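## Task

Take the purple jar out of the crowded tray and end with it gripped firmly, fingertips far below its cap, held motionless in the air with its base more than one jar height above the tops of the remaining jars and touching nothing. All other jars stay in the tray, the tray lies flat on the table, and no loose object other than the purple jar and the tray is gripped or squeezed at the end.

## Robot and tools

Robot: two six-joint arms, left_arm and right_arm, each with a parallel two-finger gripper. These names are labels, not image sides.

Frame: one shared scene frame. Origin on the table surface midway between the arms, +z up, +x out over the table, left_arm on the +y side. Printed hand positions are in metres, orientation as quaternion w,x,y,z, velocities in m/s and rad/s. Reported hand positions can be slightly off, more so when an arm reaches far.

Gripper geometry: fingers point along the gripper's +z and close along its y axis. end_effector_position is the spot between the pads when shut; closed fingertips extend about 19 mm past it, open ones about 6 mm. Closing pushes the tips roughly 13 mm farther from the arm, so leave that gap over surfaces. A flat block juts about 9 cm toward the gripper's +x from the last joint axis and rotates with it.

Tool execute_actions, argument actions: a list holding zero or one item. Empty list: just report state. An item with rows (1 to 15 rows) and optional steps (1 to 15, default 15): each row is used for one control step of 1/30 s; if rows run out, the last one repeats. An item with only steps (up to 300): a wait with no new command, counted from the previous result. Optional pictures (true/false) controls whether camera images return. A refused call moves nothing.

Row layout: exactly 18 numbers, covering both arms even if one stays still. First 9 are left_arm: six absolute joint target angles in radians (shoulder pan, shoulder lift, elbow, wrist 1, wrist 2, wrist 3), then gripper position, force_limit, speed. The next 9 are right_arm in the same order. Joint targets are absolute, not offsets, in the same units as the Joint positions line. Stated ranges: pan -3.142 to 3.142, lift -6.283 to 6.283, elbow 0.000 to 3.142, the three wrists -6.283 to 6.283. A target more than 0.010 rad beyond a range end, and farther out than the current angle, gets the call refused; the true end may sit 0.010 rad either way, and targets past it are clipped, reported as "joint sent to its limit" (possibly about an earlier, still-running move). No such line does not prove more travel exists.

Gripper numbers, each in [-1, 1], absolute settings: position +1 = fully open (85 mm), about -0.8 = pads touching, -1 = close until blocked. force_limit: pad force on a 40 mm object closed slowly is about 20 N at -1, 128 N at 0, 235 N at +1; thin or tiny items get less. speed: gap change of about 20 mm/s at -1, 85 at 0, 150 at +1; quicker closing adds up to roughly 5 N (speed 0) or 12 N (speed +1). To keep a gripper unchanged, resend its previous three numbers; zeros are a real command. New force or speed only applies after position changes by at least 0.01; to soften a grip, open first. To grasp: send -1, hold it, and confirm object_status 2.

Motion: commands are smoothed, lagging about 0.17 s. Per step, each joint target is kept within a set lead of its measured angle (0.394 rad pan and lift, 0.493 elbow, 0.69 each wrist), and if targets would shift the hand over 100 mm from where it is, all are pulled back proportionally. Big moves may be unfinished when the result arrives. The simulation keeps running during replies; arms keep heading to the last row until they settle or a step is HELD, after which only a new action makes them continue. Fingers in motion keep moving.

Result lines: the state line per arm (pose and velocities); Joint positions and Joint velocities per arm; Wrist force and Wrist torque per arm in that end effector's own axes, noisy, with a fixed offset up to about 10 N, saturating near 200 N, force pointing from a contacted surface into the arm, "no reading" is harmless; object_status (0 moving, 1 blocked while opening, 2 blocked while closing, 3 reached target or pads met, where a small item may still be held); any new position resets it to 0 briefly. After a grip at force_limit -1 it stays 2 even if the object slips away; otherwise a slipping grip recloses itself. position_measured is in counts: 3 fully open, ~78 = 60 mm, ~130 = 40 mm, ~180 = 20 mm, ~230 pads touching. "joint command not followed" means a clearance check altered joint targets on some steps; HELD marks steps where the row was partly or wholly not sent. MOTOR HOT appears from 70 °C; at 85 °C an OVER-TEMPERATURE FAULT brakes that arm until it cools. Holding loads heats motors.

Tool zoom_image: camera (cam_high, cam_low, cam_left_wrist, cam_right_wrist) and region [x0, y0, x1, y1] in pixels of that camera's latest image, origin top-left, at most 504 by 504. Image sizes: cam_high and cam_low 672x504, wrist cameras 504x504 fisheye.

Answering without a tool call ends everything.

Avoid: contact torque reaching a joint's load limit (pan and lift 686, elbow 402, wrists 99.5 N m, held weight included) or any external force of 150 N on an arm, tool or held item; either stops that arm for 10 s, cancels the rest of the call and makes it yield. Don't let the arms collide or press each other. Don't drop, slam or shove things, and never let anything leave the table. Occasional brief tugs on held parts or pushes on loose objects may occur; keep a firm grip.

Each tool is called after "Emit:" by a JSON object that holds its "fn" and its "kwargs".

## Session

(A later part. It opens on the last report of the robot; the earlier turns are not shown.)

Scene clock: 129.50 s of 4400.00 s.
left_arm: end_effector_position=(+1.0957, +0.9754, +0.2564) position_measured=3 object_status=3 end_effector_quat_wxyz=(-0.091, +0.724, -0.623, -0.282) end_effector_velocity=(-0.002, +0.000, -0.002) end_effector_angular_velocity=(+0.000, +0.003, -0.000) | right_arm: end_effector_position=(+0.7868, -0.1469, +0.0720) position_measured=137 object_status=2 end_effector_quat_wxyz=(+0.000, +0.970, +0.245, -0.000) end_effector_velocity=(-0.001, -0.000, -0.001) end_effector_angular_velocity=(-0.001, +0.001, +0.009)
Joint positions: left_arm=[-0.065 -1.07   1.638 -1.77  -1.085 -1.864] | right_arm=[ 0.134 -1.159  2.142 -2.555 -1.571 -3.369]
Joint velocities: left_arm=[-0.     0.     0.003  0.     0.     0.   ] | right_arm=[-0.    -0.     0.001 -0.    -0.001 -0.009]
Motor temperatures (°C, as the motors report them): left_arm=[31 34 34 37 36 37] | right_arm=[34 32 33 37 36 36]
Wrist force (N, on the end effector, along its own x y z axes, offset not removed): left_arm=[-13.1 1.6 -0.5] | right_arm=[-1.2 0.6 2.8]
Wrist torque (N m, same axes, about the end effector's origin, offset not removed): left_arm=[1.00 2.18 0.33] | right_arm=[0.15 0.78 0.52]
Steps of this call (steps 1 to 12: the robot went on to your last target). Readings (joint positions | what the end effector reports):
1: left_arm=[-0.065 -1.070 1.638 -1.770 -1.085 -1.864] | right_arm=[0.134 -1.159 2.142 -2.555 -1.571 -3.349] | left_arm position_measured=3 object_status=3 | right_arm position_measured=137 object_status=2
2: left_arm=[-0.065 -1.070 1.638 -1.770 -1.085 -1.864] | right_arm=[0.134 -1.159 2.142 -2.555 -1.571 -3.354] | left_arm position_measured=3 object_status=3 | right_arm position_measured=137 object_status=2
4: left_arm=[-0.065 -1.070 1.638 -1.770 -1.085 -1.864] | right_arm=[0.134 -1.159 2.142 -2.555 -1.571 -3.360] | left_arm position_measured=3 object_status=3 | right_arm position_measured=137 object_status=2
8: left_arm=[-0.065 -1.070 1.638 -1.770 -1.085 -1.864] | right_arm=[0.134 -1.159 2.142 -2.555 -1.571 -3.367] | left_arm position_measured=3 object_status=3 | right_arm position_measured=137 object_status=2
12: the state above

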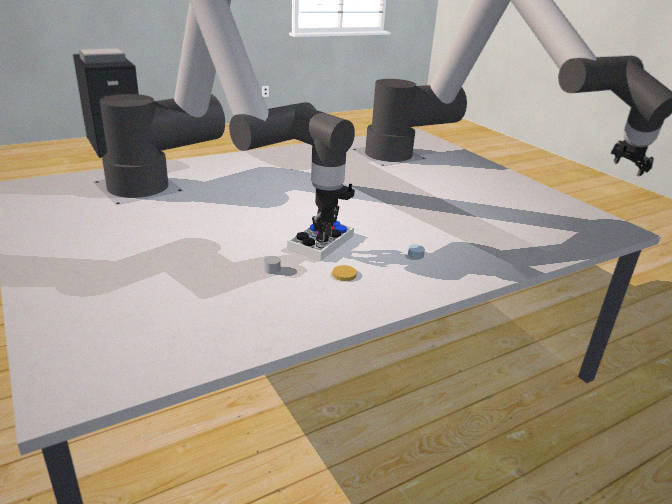

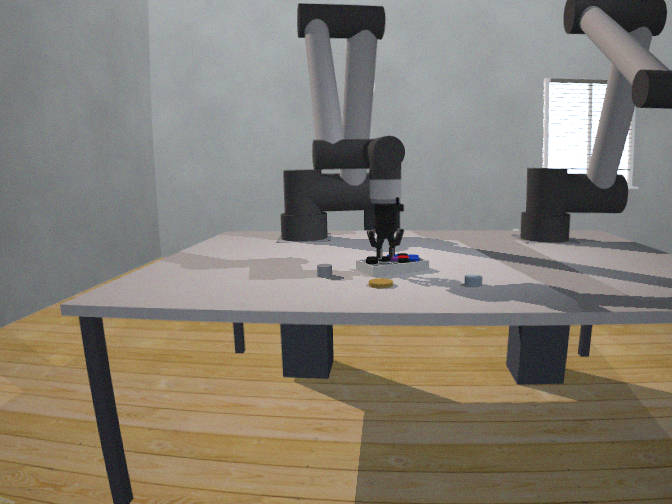

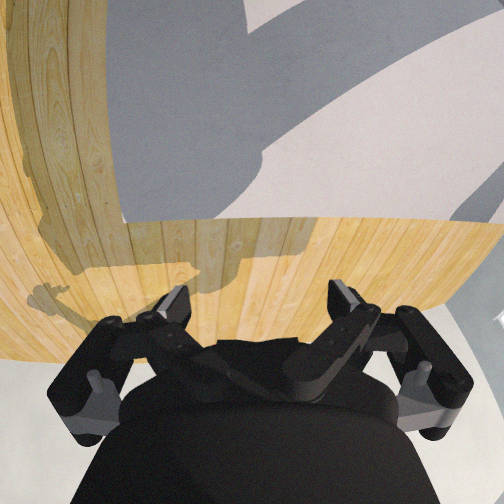

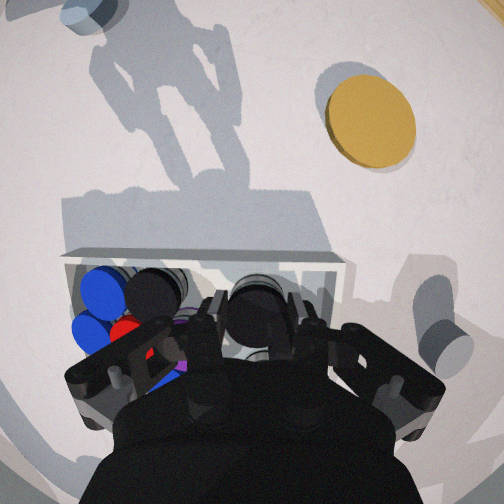

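Emit:
{"fn": "execute_actions", "kwargs": {"actions": [{"rows":[[-0.065,-1.07,1.638,-1.77,-1.085,-1.864,1,0,0,0.135,-1.1557,2.1368,-2.5519,-1.5708,-3.37,-1,-0.8,-0.5],[-0.065,-1.07,1.638,-1.77,-1.085,-1.864,1,0,0,0.135,-1.1557,2.1368,-2.5519,-1.5708,-3.37,-1,-0.8,-0.5],[-0.065,-1.07,1.638,-1.77,-1.085,-1.864,1,0,0,0.135,-1.1557,2.1368,-2.5519,-1.5708,-3.37,-1,-0.8,-0.5],[-0.065,-1.07,1.638,-1.77,-1.085,-1.864,1,0,0,0.1285,-1.1557,2.1368,-2.5519,-1.5708,-3.376,-1,-0.8,-0.5]],"steps":12}], "pictures": false}}

Emit:
{"fn": "execute_actions", "kwargs": {"actions": [{"rows":[[-0.065,-1.07,1.638,-1.77,-1.085,-1.864,1,0,0,0.1285,-1.149,2.1387,-2.5605,-1.5708,-3.376,-1,-0.8,-0.5],[-0.065,-1.07,1.638,-1.77,-1.085,-1.864,1,0,0,0.1285,-1.1415,2.1408,-2.5701,-1.5708,-3.376,-1,-0.8,-0.5]],"steps":15}]}}

Scene clock: 136.30 s of 4400.00 s.
left_arm: end_effector_position=(+1.0957, +0.9754, +0.2564) position_measured=3 object_status=3 end_effector_quat_wxyz=(-0.091, +0.724, -0.623, -0.282) end_effector_velocity=(-0.000, +0.001, +0.000) end_effector_angular_velocity=(+0.000, -0.001, +0.001) | right_arm: end_effector_position=(+0.7923, -0.1497, +0.0721) position_measured=137 object_status=2 end_effector_quat_wxyz=(-0.000, +0.969, +0.246, +0.000) end_effector_velocity=(+0.006, -0.006, -0.000) end_effector_angular_velocity=(+0.001, +0.000, -0.000)
Joint positions: left_arm=[-0.065 -1.07   1.638 -1.77  -1.085 -1.864] | right_arm=[ 0.13  -1.156  2.137 -2.552 -1.571 -3.375]
Joint velocities: left_arm=[ 0.001 -0.    -0.    -0.     0.    -0.001] | right_arm=[-0.008  0.002 -0.003  0.001  0.001 -0.008]
Motor temperatures (°C, as the motors report them): left_arm=[31 34 34 37 36 37] | right_arm=[34 32 33 37 36 36]
Wrist force (N, on the end effector, along its own x y z axes, offset not removed): left_arm=[-7.9 7.6 -0.4] | right_arm=[1.8 3.9 3.7]
Wrist torque (N m, same axes, about the end effector's origin, offset not removed): left_arm=[2.15 1.13 0.30] | right_arm=[0.84 0.11 0.54]
Steps of this call (steps 1 to 30: the robot went on to your last target; steps 31 to 90: nothing new was sent; then 3.40 s passed at rest; steps 91 to 102: all 12 steps of this action). Readings (joint positions | what the end effector reports):
91: left_arm=[-0.065 -1.070 1.638 -1.770 -1.085 -1.864] | right_arm=[0.134 -1.159 2.142 -2.554 -1.571 -3.370] | left_arm position_measured=3 object_status=3 | right_arm position_measured=137 object_status=2
92: left_arm=[-0.065 -1.070 1.638 -1.770 -1.085 -1.864] | right_arm=[0.134 -1.159 2.142 -2.554 -1.571 -3.370] | left_arm position_measured=3 object_status=3 | right_arm position_measured=137 object_status=2
94: left_arm=[-0.065 -1.070 1.638 -1.770 -1.085 -1.864] | right_arm=[0.134 -1.158 2.140 -2.553 -1.571 -3.370] | left_arm position_measured=3 object_status=3 | right_arm position_measured=137 object_status=2
98: left_arm=[-0.065 -1.070 1.638 -1.770 -1.085 -1.864] | right_arm=[0.131 -1.156 2.138 -2.552 -1.571 -3.373] | left_arm position_measured=3 object_status=3 | right_arm position_measured=137 object_status=2
102: the state above

Scene clock: 136.80 s of 4400.00 s.
left_arm: end_effector_position=(+1.0957, +0.9754, +0.2564) position_measured=3 object_status=3 end_effector_quat_wxyz=(-0.091, +0.724, -0.623, -0.282) end_effector_velocity=(-0.001, +0.000, -0.001) end_effector_angular_velocity=(-0.000, +0.001, +0.000) | right_arm: end_effector_position=(+0.7931, -0.1504, +0.0602) position_measured=137 object_status=2 end_effector_quat_wxyz=(+0.000, +0.969, +0.246, +0.000) end_effector_velocity=(+0.000, -0.001, -0.004) end_effector_angular_velocity=(-0.001, +0.000, +0.000)
Joint positions: left_arm=[-0.065 -1.07   1.638 -1.77  -1.085 -1.864] | right_arm=[ 0.129 -1.142  2.141 -2.569 -1.571 -3.376]
Joint velocities: left_arm=[ 0.     0.     0.001  0.    -0.    -0.   ] | right_arm=[-0.     0.004  0.001 -0.005 -0.001 -0.001]
Motor temperatures (°C, as the motors report them): left_arm=[31 34 34 37 36 37] | right_arm=[34 32 33 37 36 36]
Wrist force (N, on the end effector, along its own x y z axes, offset not removed): left_arm=[-8.6 4.8 1.7] | right_arm=[-0.5 2.4 2.9]
Wrist torque (N m, same axes, about the end effector's origin, offset not removed): left_arm=[1.72 1.23 0.43] | right_arm=[0.59 0.62 0.70]
Steps of this call (steps 1 to 15: all 15 steps of this action). Readings (joint positions | what the end effector reports):
1: left_arm=[-0.065 -1.070 1.638 -1.770 -1.085 -1.864] | right_arm=[0.129 -1.156 2.137 -2.552 -1.571 -3.375] | left_arm position_measured=3 object_status=3 | right_arm position_measured=137 object_status=2
2: left_arm=[-0.065 -1.070 1.638 -1.770 -1.085 -1.864] | right_arm=[0.129 -1.155 2.137 -2.552 -1.571 -3.375] | left_arm position_measured=3 object_status=3 | right_arm position_measured=137 object_status=2
4: left_arm=[-0.065 -1.070 1.638 -1.770 -1.085 -1.864] | right_arm=[0.129 -1.151 2.138 -2.557 -1.571 -3.376] | left_arm position_measured=3 object_status=3 | right_arm position_measured=137 object_status=2
8: left_arm=[-0.065 -1.070 1.638 -1.770 -1.085 -1.864] | right_arm=[0.129 -1.145 2.140 -2.566 -1.571 -3.376] | left_arm position_measured=3 object_status=3 | right_arm position_measured=137 object_status=2
15: the state above

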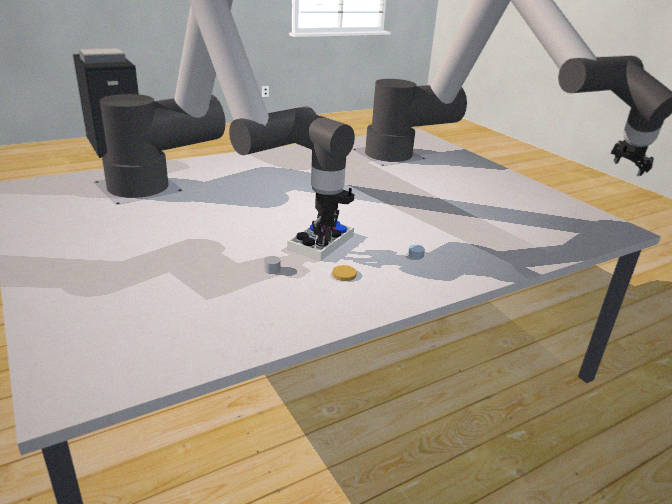

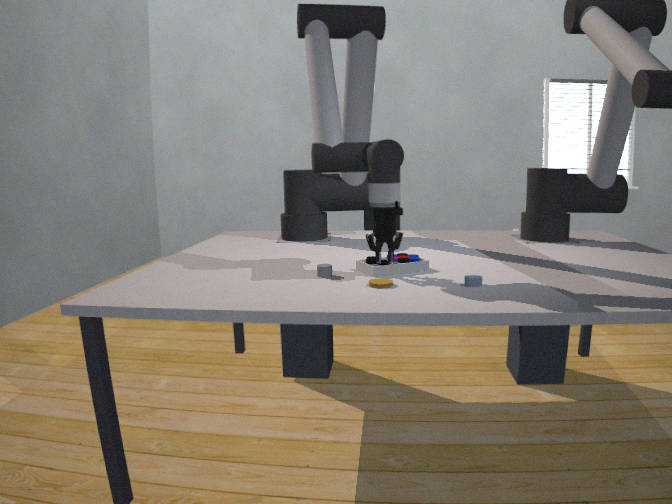

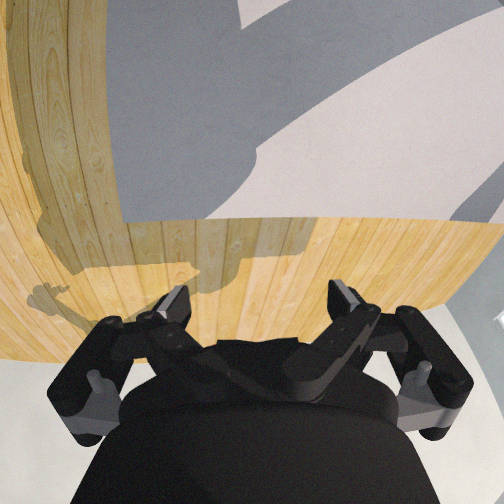

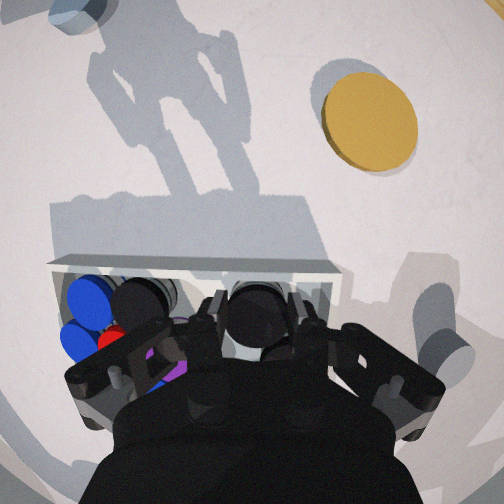

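Emit:
{"fn": "execute_actions", "kwargs": {"actions": [{"rows":[[-0.065,-1.07,1.638,-1.77,-1.085,-1.864,1,0,0,0.1285,-1.1415,2.1408,-2.5701,-1.5708,-3.376,0.05,-0.8,0]],"steps":7}], "pictures": false}}

Emit:
{"fn": "execute_actions", "kwargs": {"actions": [{"rows":[[-0.065,-1.07,1.638,-1.77,-1.085,-1.864,1,0,0,0.1285,-1.1615,2.1351,-2.5444,-1.5708,-3.376,0.05,-0.8,0]],"steps":9}], "pictures": false}}

Emit:
{"fn": "execute_actions", "kwargs": {"actions": [{"rows":[[-0.065,-1.07,1.638,-1.77,-1.085,-1.864,1,0,0,0.153,-1.1958,2.2059,-2.5809,-1.5708,-4.9216,0.05,-0.8,0]],"steps":15}], "pictures": false}}

Emit:
{"fn": "execute_actions", "kwargs": {"actions": [{"steps":20}]}}

Emit:
{"fn": "zoom_image", "kwargs": {"camera": "cam_right_wrist", "region": [170,200,350,370]}}

Scene clock: 145.17 s of 4400.00 s.
left_arm: end_effector_position=(+1.0957, +0.9754, +0.2564) position_measured=3 object_status=3 end_effector_quat_wxyz=(-0.091, +0.724, -0.623, -0.282) end_effector_velocity=(-0.001, -0.000, -0.000) end_effector_angular_velocity=(+0.000, +0.001, -0.001) | right_arm: end_effector_position=(+0.7930, -0.1504, +0.0597) position_measured=124 object_status=0 end_effector_quat_wxyz=(+0.000, +0.969, +0.246, -0.000) end_effector_velocity=(+0.000, +0.001, +0.000) end_effector_angular_velocity=(+0.002, -0.000, +0.001)
Joint positions: left_arm=[-0.065 -1.07   1.638 -1.77  -1.085 -1.864] | right_arm=[ 0.128 -1.141  2.141 -2.57  -1.571 -3.376]
Joint velocities: left_arm=[-0.    -0.     0.001  0.     0.     0.001] | right_arm=[-0.     0.     0.    -0.001  0.002 -0.001]
Motor temperatures (°C, as the motors report them): left_arm=[31 34 34 37 36 37] | right_arm=[34 32 33 37 36 36]
Wrist force (N, on the end effector, along its own x y z axes, offset not removed): left_arm=[-9.8 6.3 4.9] | right_arm=[0.4 2.0 -0.3]
Wrist torque (N m, same axes, about the end effector's origin, offset not removed): left_arm=[1.92 1.51 0.43] | right_arm=[0.39 0.31 0.61]
Steps of this call (steps 1 to 15: the robot went on to your last target; steps 16 to 90: nothing new was sent; then 5.13 s passed at rest; steps 91 to 97: all 7 steps of this action). Readings (joint positions | what the end effector reports):
91: left_arm=[-0.065 -1.070 1.638 -1.770 -1.085 -1.864] | right_arm=[0.128 -1.141 2.141 -2.570 -1.571 -3.376] | left_arm position_measured=3 object_status=3 | right_arm position_measured=137 object_status=0
92: left_arm=[-0.065 -1.070 1.638 -1.770 -1.085 -1.864] | right_arm=[0.128 -1.141 2.141 -2.570 -1.571 -3.376] | left_arm position_measured=3 object_status=3 | right_arm position_measured=137 object_status=0
94: left_arm=[-0.065 -1.070 1.638 -1.770 -1.085 -1.864] | right_arm=[0.128 -1.141 2.141 -2.570 -1.571 -3.376] | left_arm position_measured=3 object_status=3 | right_arm position_measured=130 object_status=0
97: the state above

Scene clock: 145.47 s of 4400.00 s.
left_arm: end_effector_position=(+1.0957, +0.9754, +0.2564) position_measured=3 object_status=3 end_effector_quat_wxyz=(-0.091, +0.724, -0.623, -0.282) end_effector_velocity=(-0.001, +0.000, +0.000) end_effector_angular_velocity=(-0.000, -0.000, +0.001) | right_arm: end_effector_position=(+0.7929, -0.1505, +0.0741) position_measured=123 object_status=3 end_effector_quat_wxyz=(+0.000, +0.969, +0.246, -0.000) end_effector_velocity=(+0.001, -0.000, +0.023) end_effector_angular_velocity=(-0.000, -0.001, +0.001)
Joint positions: left_arm=[-0.065 -1.07   1.638 -1.77  -1.085 -1.864] | right_arm=[ 0.128 -1.158  2.136 -2.549 -1.571 -3.376]
Joint velocities: left_arm=[ 0.    -0.001  0.001 -0.    -0.    -0.001] | right_arm=[-0.    -0.026 -0.009  0.034 -0.    -0.001]
Motor temperatures (°C, as the motors report them): left_arm=[31 34 34 37 36 37] | right_arm=[34 32 33 37 36 36]
Wrist force (N, on the end effector, along its own x y z axes, offset not removed): left_arm=[-10.6 2.2 1.6] | right_arm=[2.4 4.4 1.4]
Wrist torque (N m, same axes, about the end effector's origin, offset not removed): left_arm=[1.17 1.70 0.48] | right_arm=[0.89 -0.06 0.59]
Steps of this call (steps 1 to 9: all 9 steps of this action). Readings (joint positions | what the end effector reports):
1: left_arm=[-0.065 -1.070 1.638 -1.770 -1.085 -1.864] | right_arm=[0.128 -1.141 2.141 -2.570 -1.571 -3.376] | left_arm position_measured=3 object_status=3 | right_arm position_measured=123 object_status=0
2: left_arm=[-0.065 -1.070 1.638 -1.770 -1.085 -1.864] | right_arm=[0.128 -1.143 2.140 -2.568 -1.571 -3.376] | left_arm position_measured=3 object_status=3 | right_arm position_measured=123 object_status=0
4: left_arm=[-0.065 -1.070 1.638 -1.770 -1.085 -1.864] | right_arm=[0.128 -1.149 2.139 -2.560 -1.571 -3.376] | left_arm position_measured=3 object_status=3 | right_arm position_measured=123 object_status=0
8: left_arm=[-0.065 -1.070 1.638 -1.770 -1.085 -1.864] | right_arm=[0.128 -1.157 2.136 -2.550 -1.571 -3.376] | left_arm position_measured=3 object_status=3 | right_arm position_measured=123 object_status=3
9: the state above

Scene clock: 145.97 s of 4400.00 s.
left_arm: end_effector_position=(+1.0957, +0.9754, +0.2564) position_measured=3 object_status=3 end_effector_quat_wxyz=(-0.091, +0.724, -0.623, -0.282) end_effector_velocity=(+0.000, +0.001, +0.000) end_effector_angular_velocity=(+0.001, -0.001, +0.001) | right_arm: end_effector_position=(+0.7367, -0.1444, +0.0740) position_measured=123 object_status=3 end_effector_quat_wxyz=(+0.000, +0.732, +0.681, +0.000) end_effector_velocity=(-0.016, +0.002, -0.000) end_effector_angular_velocity=(+0.001, -0.001, +2.808)
Joint positions: left_arm=[-0.065 -1.07   1.638 -1.77  -1.085 -1.864] | right_arm=[ 0.152 -1.195  2.203 -2.58  -1.571 -4.355]
Joint velocities: left_arm=[ 0.001  0.    -0.001  0.     0.    -0.001] | right_arm=[ 0.006 -0.01   0.019 -0.011  0.001 -2.802]
Motor temperatures (°C, as the motors report them): left_arm=[31 34 34 37 36 37] | right_arm=[34 32 33 37 36 36]
Wrist force (N, on the end effector, along its own x y z axes, offset not removed): left_arm=[-10.5 3.4 5.8] | right_arm=[0.8 3.9 1.6]
Wrist torque (N m, same axes, about the end effector's origin, offset not removed): left_arm=[1.25 1.71 0.44] | right_arm=[0.79 0.37 0.57]
Steps of this call (steps 1 to 15: all 15 steps of this action). Readings (joint positions | what the end effector reports):
1: left_arm=[-0.065 -1.070 1.638 -1.770 -1.085 -1.864] | right_arm=[0.128 -1.159 2.136 -2.548 -1.571 -3.376] | left_arm position_measured=3 object_status=3 | right_arm position_measured=123 object_status=3
2: left_arm=[-0.065 -1.070 1.638 -1.770 -1.085 -1.864] | right_arm=[0.130 -1.161 2.138 -2.549 -1.571 -3.378] | left_arm position_measured=3 object_status=3 | right_arm position_measured=123 object_status=3
4: left_arm=[-0.065 -1.070 1.638 -1.770 -1.085 -1.864] | right_arm=[0.138 -1.173 2.160 -2.560 -1.571 -3.424] | left_arm position_measured=3 object_status=3 | right_arm position_measured=123 object_status=3
8: left_arm=[-0.065 -1.070 1.638 -1.770 -1.085 -1.864] | right_arm=[0.148 -1.188 2.190 -2.573 -1.571 -3.696] | left_arm position_measured=3 object_status=3 | right_arm position_measured=123 object_status=3
15: the state above

Scene clock: 146.63 s of 4400.00 s.
left_arm: end_effector_position=(+1.0957, +0.9754, +0.2564) position_measured=3 object_status=3 end_effector_quat_wxyz=(-0.091, +0.724, -0.623, -0.282) end_effector_velocity=(-0.000, -0.001, -0.000) end_effector_angular_velocity=(+0.000, +0.000, -0.001) | right_arm: end_effector_position=(+0.7346, -0.1443, +0.0738) position_measured=123 object_status=3 end_effector_quat_wxyz=(+0.000, +0.513, +0.858, +0.000) end_effector_velocity=(-0.001, +0.000, -0.000) end_effector_angular_velocity=(+0.001, +0.002, +0.026)
Joint positions: left_arm=[-0.065 -1.07   1.638 -1.77  -1.085 -1.864] | right_arm=[ 0.153 -1.196  2.206 -2.581 -1.571 -4.918]
Joint velocities: left_arm=[-0.001 -0.     0.001 -0.    -0.    -0.   ] | right_arm=[ 0.    -0.     0.001  0.001  0.002 -0.026]
Motor temperatures (°C, as the motors report them): left_arm=[31 34 34 37 36 37] | right_arm=[34 32 33 37 36 36]
Wrist force (N, on the end effector, along its own x y z axes, offset not removed): left_arm=[-7.1 5.3 9.5] | right_arm=[0.4 3.8 0.4]
Wrist torque (N m, same axes, about the end effector's origin, offset not removed): left_arm=[1.62 0.89 0.43] | right_arm=[0.86 0.50 0.48]
Steps of this call (steps 1 to 20: the robot went on to your last target). Readings (joint positions | what the end effector reports):
1: left_arm=[-0.065 -1.070 1.638 -1.770 -1.085 -1.864] | right_arm=[0.152 -1.195 2.204 -2.580 -1.571 -4.449] | left_arm position_measured=3 object_status=3 | right_arm position_measured=123 object_status=3
2: left_arm=[-0.065 -1.070 1.638 -1.770 -1.085 -1.864] | right_arm=[0.152 -1.195 2.204 -2.580 -1.571 -4.541] | left_arm position_measured=3 object_status=3 | right_arm position_measured=123 object_status=3
4: left_arm=[-0.065 -1.070 1.638 -1.770 -1.085 -1.864] | right_arm=[0.153 -1.195 2.205 -2.580 -1.571 -4.693] | left_arm position_measured=3 object_status=3 | right_arm position_measured=123 object_status=3
8: left_arm=[-0.065 -1.070 1.638 -1.770 -1.085 -1.864] | right_arm=[0.153 -1.196 2.206 -2.581 -1.571 -4.842] | left_arm position_measured=3 object_status=3 | right_arm position_measured=123 object_status=3
20: the state above

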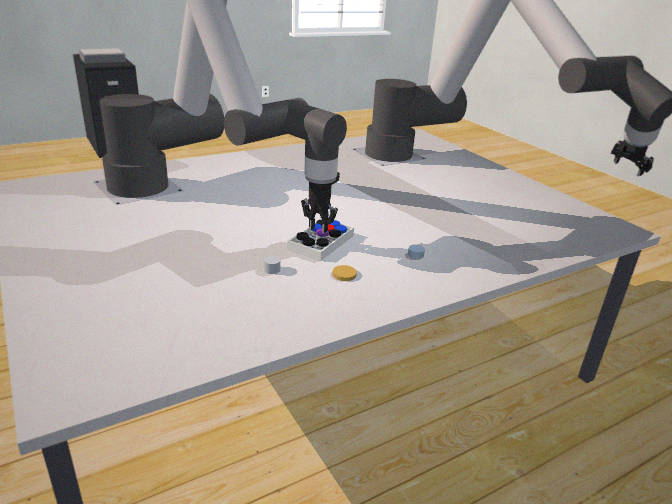

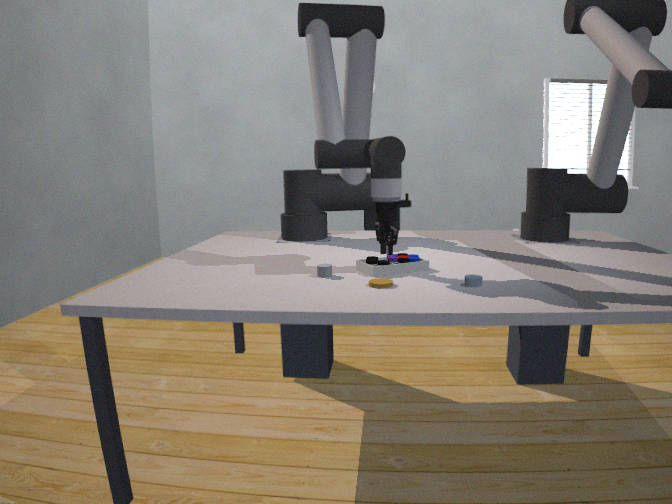

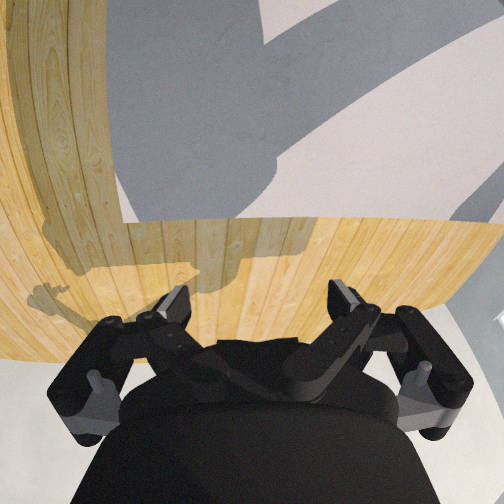

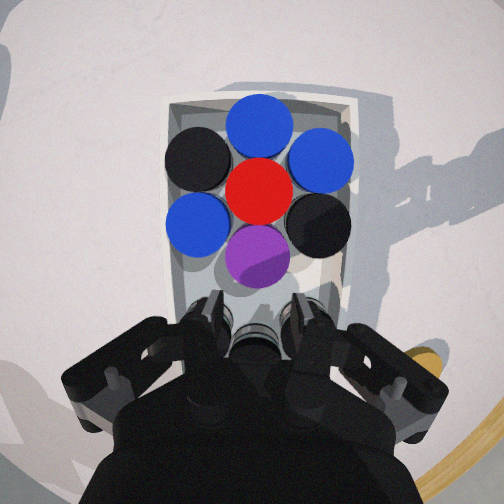

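Region (170, 200, 350, 370) of cam_right_wrist's 504x504 image, scaled by 2.800, with more detail than that image has.

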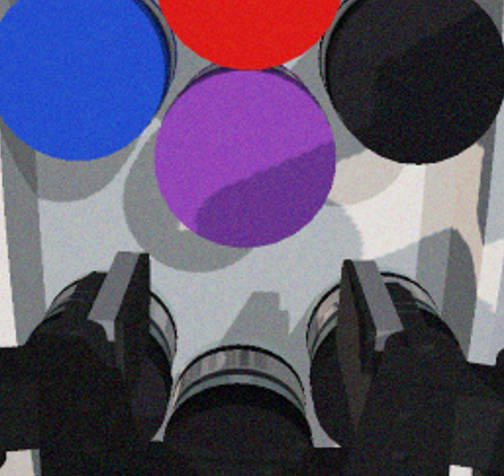

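Emit:
{"fn": "execute_actions", "kwargs": {"actions": [{"rows":[[-0.065,-1.07,1.638,-1.77,-1.085,-1.864,1,0,0,0.166,-1.1958,2.2059,-2.5809,-1.5708,-4.9086,0.03,-0.8,0]],"steps":8}], "pictures": false}}

Emit:
{"fn": "execute_actions", "kwargs": {"actions": [{"rows":[[-0.065,-1.07,1.638,-1.77,-1.085,-1.864,1,0,0,0.166,-1.187,2.2084,-2.5922,-1.5708,-4.9086,0.03,-0.8,0],[-0.065,-1.07,1.638,-1.77,-1.085,-1.864,1,0,0,0.166,-1.187,2.2084,-2.5922,-1.5708,-4.9086,0.03,-0.8,0],[-0.065,-1.07,1.638,-1.77,-1.085,-1.864,1,0,0,0.166,-1.178,2.2109,-2.6037,-1.5708,-4.9086,0.03,-0.8,0]],"steps":13}], "pictures": false}}

Emit:
{"fn": "execute_actions", "kwargs": {"actions": [{"rows":[[-0.065,-1.07,1.638,-1.77,-1.085,-1.864,1,0,0,0.172,-1.178,2.2109,-2.6037,-1.5708,-4.9026,0.03,-0.8,0]],"steps":15}]}}

Emit:
{"fn": "zoom_image", "kwargs": {"camera": "cam_right_wrist", "region": [170,200,350,370]}}

Scene clock: 155.13 s of 4400.00 s.
left_arm: end_effector_position=(+1.0957, +0.9754, +0.2564) position_measured=3 object_status=3 end_effector_quat_wxyz=(-0.091, +0.724, -0.623, -0.282) end_effector_velocity=(-0.000, -0.001, -0.001) end_effector_angular_velocity=(-0.000, +0.001, -0.000) | right_arm: end_effector_position=(+0.7300, -0.1364, +0.0738) position_measured=125 object_status=0 end_effector_quat_wxyz=(+0.000, +0.512, +0.859, +0.000) end_effector_velocity=(-0.010, +0.017, -0.000) end_effector_angular_velocity=(-0.000, -0.000, -0.002)
Joint positions: left_arm=[-0.065 -1.07   1.638 -1.77  -1.085 -1.864] | right_arm=[ 0.163 -1.196  2.206 -2.581 -1.571 -4.911]
Joint velocities: left_arm=[-0.001  0.     0.001  0.    -0.    -0.001] | right_arm=[ 0.022 -0.     0.    -0.001 -0.     0.024]
Motor temperatures (°C, as the motors report them): left_arm=[31 34 34 37 36 37] | right_arm=[34 32 33 37 36 36]
Wrist force (N, on the end effector, along its own x y z axes, offset not removed): left_arm=[-7.4 3.6 5.3] | right_arm=[2.1 2.7 0.1]
Wrist torque (N m, same axes, about the end effector's origin, offset not removed): left_arm=[1.43 1.12 0.31] | right_arm=[0.70 0.03 0.55]
Steps of this call (steps 1 to 30: the robot went on to your last target; steps 31 to 90: nothing new was sent; then 5.23 s passed at rest; steps 91 to 98: all 8 steps of this action). Readings (joint positions | what the end effector reports):
91: left_arm=[-0.065 -1.070 1.638 -1.770 -1.085 -1.864] | right_arm=[0.153 -1.196 2.206 -2.581 -1.571 -4.922] | left_arm position_measured=3 object_status=3 | right_arm position_measured=123 object_status=0
92: left_arm=[-0.065 -1.070 1.638 -1.770 -1.085 -1.864] | right_arm=[0.154 -1.196 2.206 -2.581 -1.571 -4.921] | left_arm position_measured=3 object_status=3 | right_arm position_measured=123 object_status=0
94: left_arm=[-0.065 -1.070 1.638 -1.770 -1.085 -1.864] | right_arm=[0.158 -1.196 2.206 -2.581 -1.571 -4.917] | left_arm position_measured=3 object_status=3 | right_arm position_measured=125 object_status=0
98: the state above

Scene clock: 155.57 s of 4400.00 s.
left_arm: end_effector_position=(+1.0957, +0.9754, +0.2564) position_measured=3 object_status=3 end_effector_quat_wxyz=(-0.091, +0.724, -0.623, -0.282) end_effector_velocity=(+0.000, -0.001, -0.001) end_effector_angular_velocity=(-0.000, +0.000, -0.000) | right_arm: end_effector_position=(+0.7289, -0.1344, +0.0605) position_measured=126 object_status=3 end_effector_quat_wxyz=(+0.000, +0.512, +0.859, +0.000) end_effector_velocity=(+0.000, +0.001, -0.009) end_effector_angular_velocity=(+0.003, -0.000, -0.001)
Joint positions: left_arm=[-0.065 -1.07   1.638 -1.77  -1.085 -1.864] | right_arm=[ 0.166 -1.179  2.211 -2.602 -1.571 -4.909]
Joint velocities: left_arm=[-0.     0.001 -0.    -0.    -0.    -0.   ] | right_arm=[ 0.     0.011  0.003 -0.015  0.003  0.001]
Motor temperatures (°C, as the motors report them): left_arm=[31 34 34 37 36 37] | right_arm=[34 32 33 37 36 36]
Wrist force (N, on the end effector, along its own x y z axes, offset not removed): left_arm=[-10.5 3.6 3.1] | right_arm=[0.7 2.7 1.2]
Wrist torque (N m, same axes, about the end effector's origin, offset not removed): left_arm=[1.51 1.76 0.26] | right_arm=[0.52 0.32 0.56]
Steps of this call (steps 1 to 13: all 13 steps of this action). Readings (joint positions | what the end effector reports):
1: left_arm=[-0.065 -1.070 1.638 -1.770 -1.085 -1.864] | right_arm=[0.164 -1.196 2.206 -2.581 -1.571 -4.911] | left_arm position_measured=3 object_status=3 | right_arm position_measured=125 object_status=0
2: left_arm=[-0.065 -1.070 1.638 -1.770 -1.085 -1.864] | right_arm=[0.164 -1.195 2.206 -2.582 -1.571 -4.910] | left_arm position_measured=3 object_status=3 | right_arm position_measured=126 object_status=0
4: left_arm=[-0.065 -1.070 1.638 -1.770 -1.085 -1.864] | right_arm=[0.165 -1.192 2.207 -2.586 -1.571 -4.910] | left_arm position_measured=3 object_status=3 | right_arm position_measured=126 object_status=3
8: left_arm=[-0.065 -1.070 1.638 -1.770 -1.085 -1.864] | right_arm=[0.166 -1.183 2.210 -2.597 -1.571 -4.909] | left_arm position_measured=3 object_status=3 | right_arm position_measured=126 object_status=3
13: the state above

Scene clock: 156.07 s of 4400.00 s.
left_arm: end_effector_position=(+1.0957, +0.9754, +0.2564) position_measured=3 object_status=3 end_effector_quat_wxyz=(-0.091, +0.724, -0.623, -0.282) end_effector_velocity=(+0.001, -0.000, +0.002) end_effector_angular_velocity=(-0.000, -0.002, -0.000) | right_arm: end_effector_position=(+0.7263, -0.1299, +0.0594) position_measured=126 object_status=3 end_effector_quat_wxyz=(+0.000, +0.512, +0.859, +0.000) end_effector_velocity=(-0.001, +0.001, -0.000) end_effector_angular_velocity=(+0.000, +0.001, -0.001)
Joint positions: left_arm=[-0.065 -1.07   1.638 -1.77  -1.085 -1.864] | right_arm=[ 0.172 -1.178  2.211 -2.604 -1.571 -4.903]
Joint velocities: left_arm=[-0.    -0.    -0.002  0.     0.     0.   ] | right_arm=[ 0.001  0.    -0.001  0.001  0.     0.003]
Motor temperatures (°C, as the motors report them): left_arm=[31 34 34 37 36 37] | right_arm=[34 32 33 37 36 36]
Wrist force (N, on the end effector, along its own x y z axes, offset not removed): left_arm=[-6.5 2.2 6.1] | right_arm=[0.1 0.7 1.2]
Wrist torque (N m, same axes, about the end effector's origin, offset not removed): left_arm=[1.10 0.91 0.24] | right_arm=[0.35 0.33 0.61]
Steps of this call (steps 1 to 15: all 15 steps of this action). Readings (joint positions | what the end effector reports):
1: left_arm=[-0.065 -1.070 1.638 -1.770 -1.085 -1.864] | right_arm=[0.166 -1.179 2.211 -2.602 -1.571 -4.909] | left_arm position_measured=3 object_status=3 | right_arm position_measured=126 object_status=3
2: left_arm=[-0.065 -1.070 1.638 -1.770 -1.085 -1.864] | right_arm=[0.166 -1.179 2.211 -2.603 -1.571 -4.908] | left_arm position_measured=3 object_status=3 | right_arm position_measured=126 object_status=3
4: left_arm=[-0.065 -1.070 1.638 -1.770 -1.085 -1.864] | right_arm=[0.168 -1.179 2.211 -2.603 -1.571 -4.906] | left_arm position_measured=3 object_status=3 | right_arm position_measured=126 object_status=3
8: left_arm=[-0.065 -1.070 1.638 -1.770 -1.085 -1.864] | right_arm=[0.171 -1.178 2.211 -2.603 -1.571 -4.904] | left_arm position_measured=3 object_status=3 | right_arm position_measured=126 object_status=3
15: the state above

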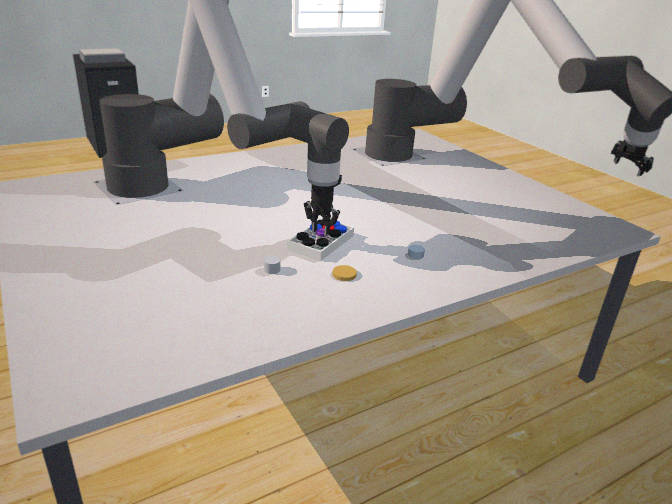

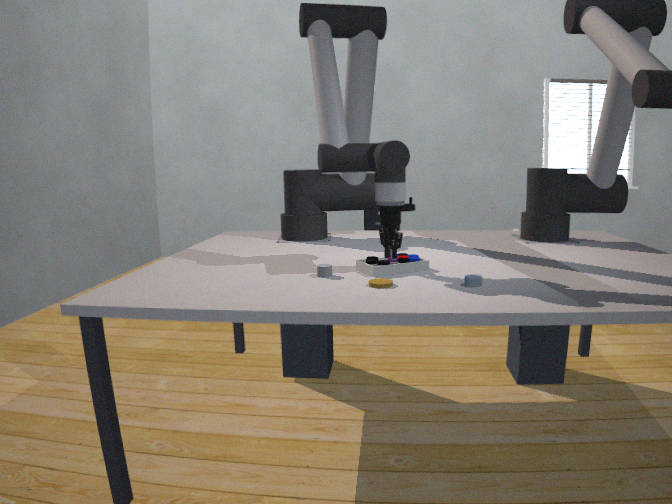

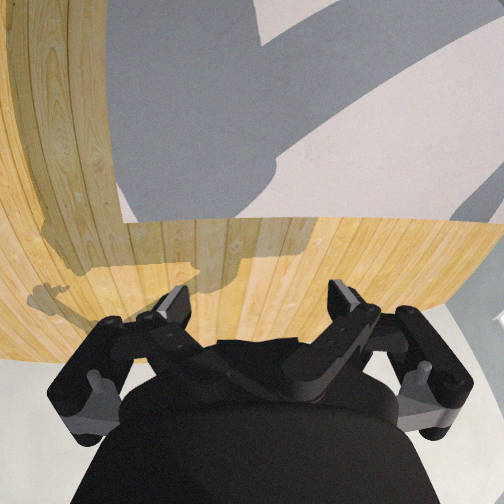

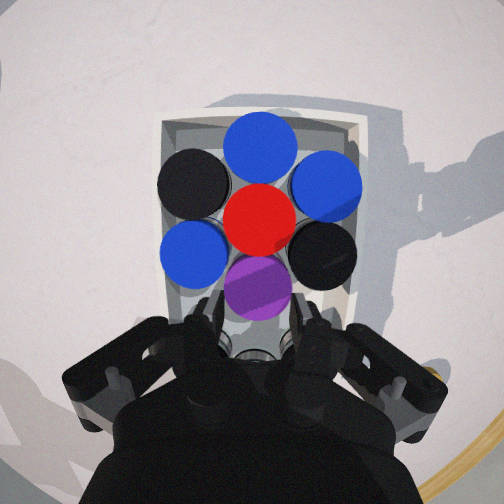

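Region (170, 200, 350, 370) of cam_right_wrist's 504x504 image, scaled by 2.800, with more detail than that image has.

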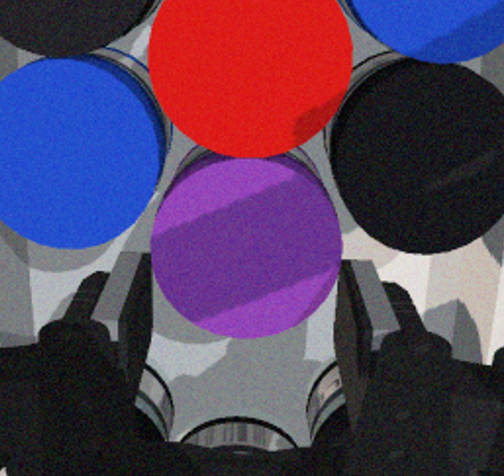

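Emit:
{"fn": "execute_actions", "kwargs": {"actions": [{"rows":[[-0.065,-1.07,1.638,-1.77,-1.085,-1.864,1,0,0,0.179,-1.178,2.2109,-2.6037,-1.5708,-4.8956,0.03,-0.8,0]],"steps":13}], "pictures": false}}

Emit:
{"fn": "execute_actions", "kwargs": {"actions": [{"rows":[[-0.065,-1.07,1.638,-1.77,-1.085,-1.864,1,0,0,0.179,-1.178,2.2109,-2.6037,-1.5708,-4.8956,-1,-0.8,-0.8]],"steps":15}]}}

Emit:
{"fn": "zoom_image", "kwargs": {"camera": "cam_right_wrist", "region": [170,200,350,370]}}

Scene clock: 160.33 s of 4400.00 s.
left_arm: end_effector_position=(+1.0957, +0.9754, +0.2564) position_measured=3 object_status=3 end_effector_quat_wxyz=(-0.091, +0.724, -0.623, -0.282) end_effector_velocity=(-0.001, +0.000, -0.001) end_effector_angular_velocity=(-0.000, +0.001, +0.001) | right_arm: end_effector_position=(+0.7232, -0.1247, +0.0594) position_measured=126 object_status=3 end_effector_quat_wxyz=(+0.000, +0.512, +0.859, -0.000) end_effector_velocity=(-0.002, +0.002, -0.000) end_effector_angular_velocity=(-0.002, -0.001, +0.001)
Joint positions: left_arm=[-0.065 -1.07   1.638 -1.77  -1.085 -1.864] | right_arm=[ 0.179 -1.178  2.211 -2.604 -1.571 -4.896]
Joint velocities: left_arm=[ 0.    -0.     0.001 -0.001 -0.    -0.   ] | right_arm=[ 0.003 -0.     0.001 -0.001 -0.002  0.003]
Motor temperatures (°C, as the motors report them): left_arm=[31 34 34 37 36 37] | right_arm=[34 32 33 37 36 36]
Wrist force (N, on the end effector, along its own x y z axes, offset not removed): left_arm=[-11.2 8.3 0.8] | right_arm=[-3.5 4.2 -1.1]
Wrist torque (N m, same axes, about the end effector's origin, offset not removed): left_arm=[2.41 1.81 0.42] | right_arm=[0.81 0.57 0.56]
Steps of this call (steps 1 to 15: the robot went on to your last target; steps 16 to 90: nothing new was sent; then 0.83 s passed at rest; steps 91 to 103: all 13 steps of this action). Readings (joint positions | what the end effector reports):
91: left_arm=[-0.065 -1.070 1.638 -1.770 -1.085 -1.864] | right_arm=[0.172 -1.178 2.211 -2.604 -1.571 -4.903] | left_arm position_measured=3 object_status=3 | right_arm position_measured=126 object_status=3
92: left_arm=[-0.065 -1.070 1.638 -1.770 -1.085 -1.864] | right_arm=[0.173 -1.178 2.211 -2.604 -1.571 -4.902] | left_arm position_measured=3 object_status=3 | right_arm position_measured=126 object_status=3
94: left_arm=[-0.065 -1.070 1.638 -1.770 -1.085 -1.864] | right_arm=[0.175 -1.178 2.211 -2.604 -1.571 -4.900] | left_arm position_measured=3 object_status=3 | right_arm position_measured=126 object_status=3
98: left_arm=[-0.065 -1.070 1.638 -1.770 -1.085 -1.864] | right_arm=[0.178 -1.178 2.211 -2.604 -1.571 -4.897] | left_arm position_measured=3 object_status=3 | right_arm position_measured=126 object_status=3
103: the state above

Scene clock: 160.83 s of 4400.00 s.
left_arm: end_effector_position=(+1.0957, +0.9754, +0.2564) position_measured=3 object_status=3 end_effector_quat_wxyz=(-0.091, +0.724, -0.623, -0.282) end_effector_velocity=(-0.001, +0.000, -0.000) end_effector_angular_velocity=(+0.000, +0.000, +0.001) | right_arm: end_effector_position=(+0.7230, -0.1244, +0.0594) position_measured=135 object_status=2 end_effector_quat_wxyz=(+0.000, +0.512, +0.859, +0.000) end_effector_velocity=(+0.000, +0.000, +0.000) end_effector_angular_velocity=(+0.000, -0.000, +0.001)
Joint positions: left_arm=[-0.065 -1.07   1.638 -1.77  -1.085 -1.864] | right_arm=[ 0.179 -1.178  2.211 -2.604 -1.571 -4.896]
Joint velocities: left_arm=[ 0.    -0.     0.001  0.    -0.    -0.   ] | right_arm=[ 0.     0.    -0.     0.    -0.    -0.001]
Motor temperatures (°C, as the motors report them): left_arm=[31 34 34 37 36 37] | right_arm=[34 32 33 37 36 36]
Wrist force (N, on the end effector, along its own x y z axes, offset not removed): left_arm=[-8.1 3.1 4.5] | right_arm=[-5.2 1.7 -14.3]
Wrist torque (N m, same axes, about the end effector's origin, offset not removed): left_arm=[1.39 1.30 0.43] | right_arm=[0.33 -0.40 0.55]
Steps of this call (steps 1 to 15: all 15 steps of this action). Readings (joint positions | what the end effector reports):
1: left_arm=[-0.065 -1.070 1.638 -1.770 -1.085 -1.864] | right_arm=[0.179 -1.178 2.211 -2.604 -1.571 -4.896] | left_arm position_measured=3 object_status=3 | right_arm position_measured=126 object_status=0
2: left_arm=[-0.065 -1.070 1.638 -1.770 -1.085 -1.864] | right_arm=[0.179 -1.178 2.211 -2.604 -1.571 -4.896] | left_arm position_measured=3 object_status=3 | right_arm position_measured=126 object_status=0
4: left_arm=[-0.065 -1.070 1.638 -1.770 -1.085 -1.864] | right_arm=[0.179 -1.178 2.211 -2.604 -1.571 -4.896] | left_arm position_measured=3 object_status=3 | right_arm position_measured=128 object_status=0
8: left_arm=[-0.065 -1.070 1.638 -1.770 -1.085 -1.864] | right_arm=[0.179 -1.178 2.211 -2.604 -1.571 -4.896] | left_arm position_measured=3 object_status=3 | right_arm position_measured=135 object_status=0
15: the state above

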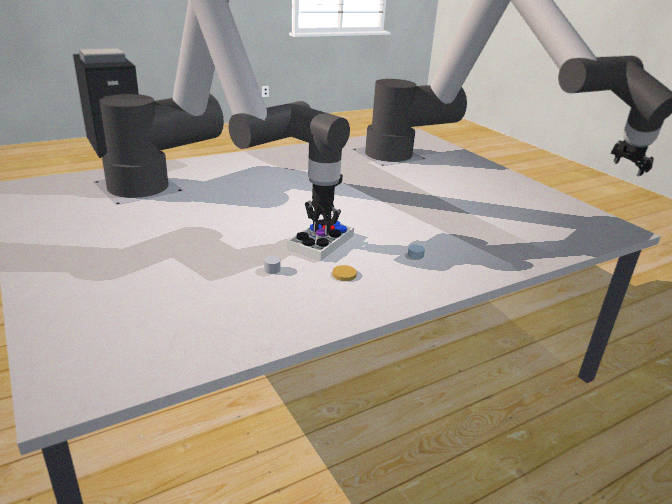

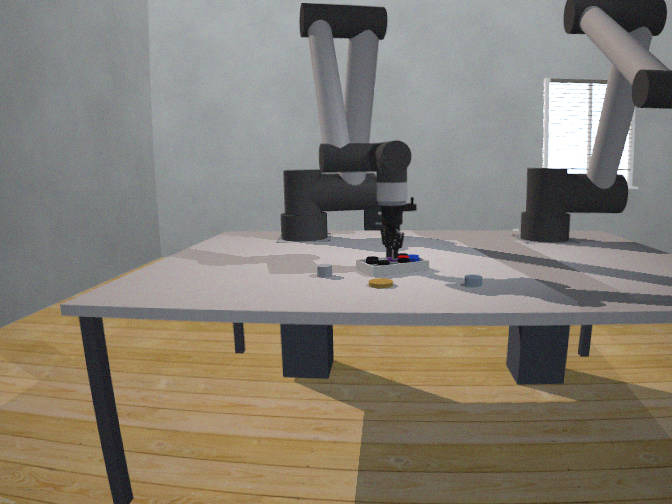

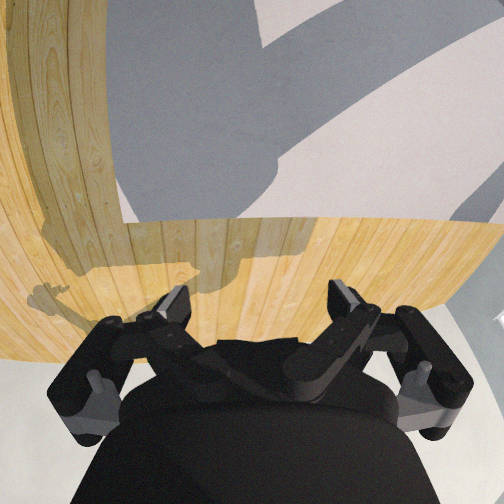

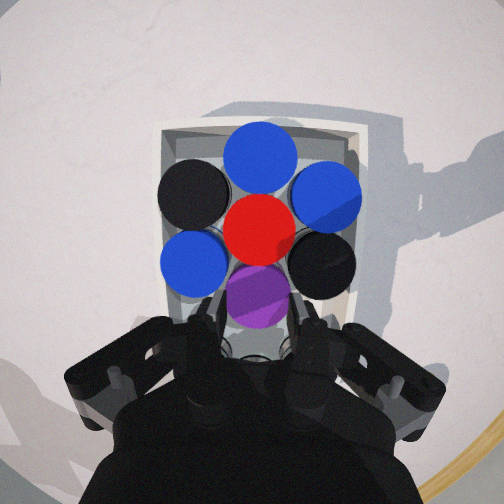

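Region (170, 200, 350, 370) of cam_right_wrist's 504x504 image, scaled by 2.800, with more detail than that image has.

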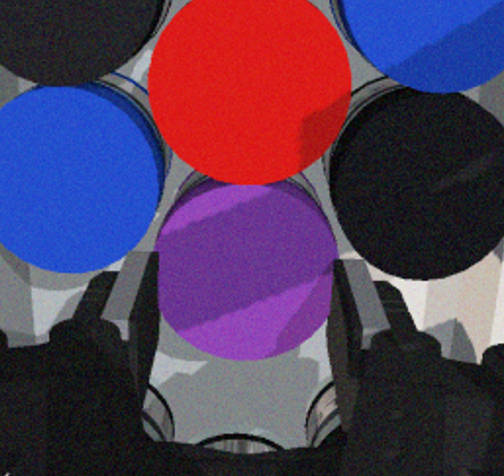

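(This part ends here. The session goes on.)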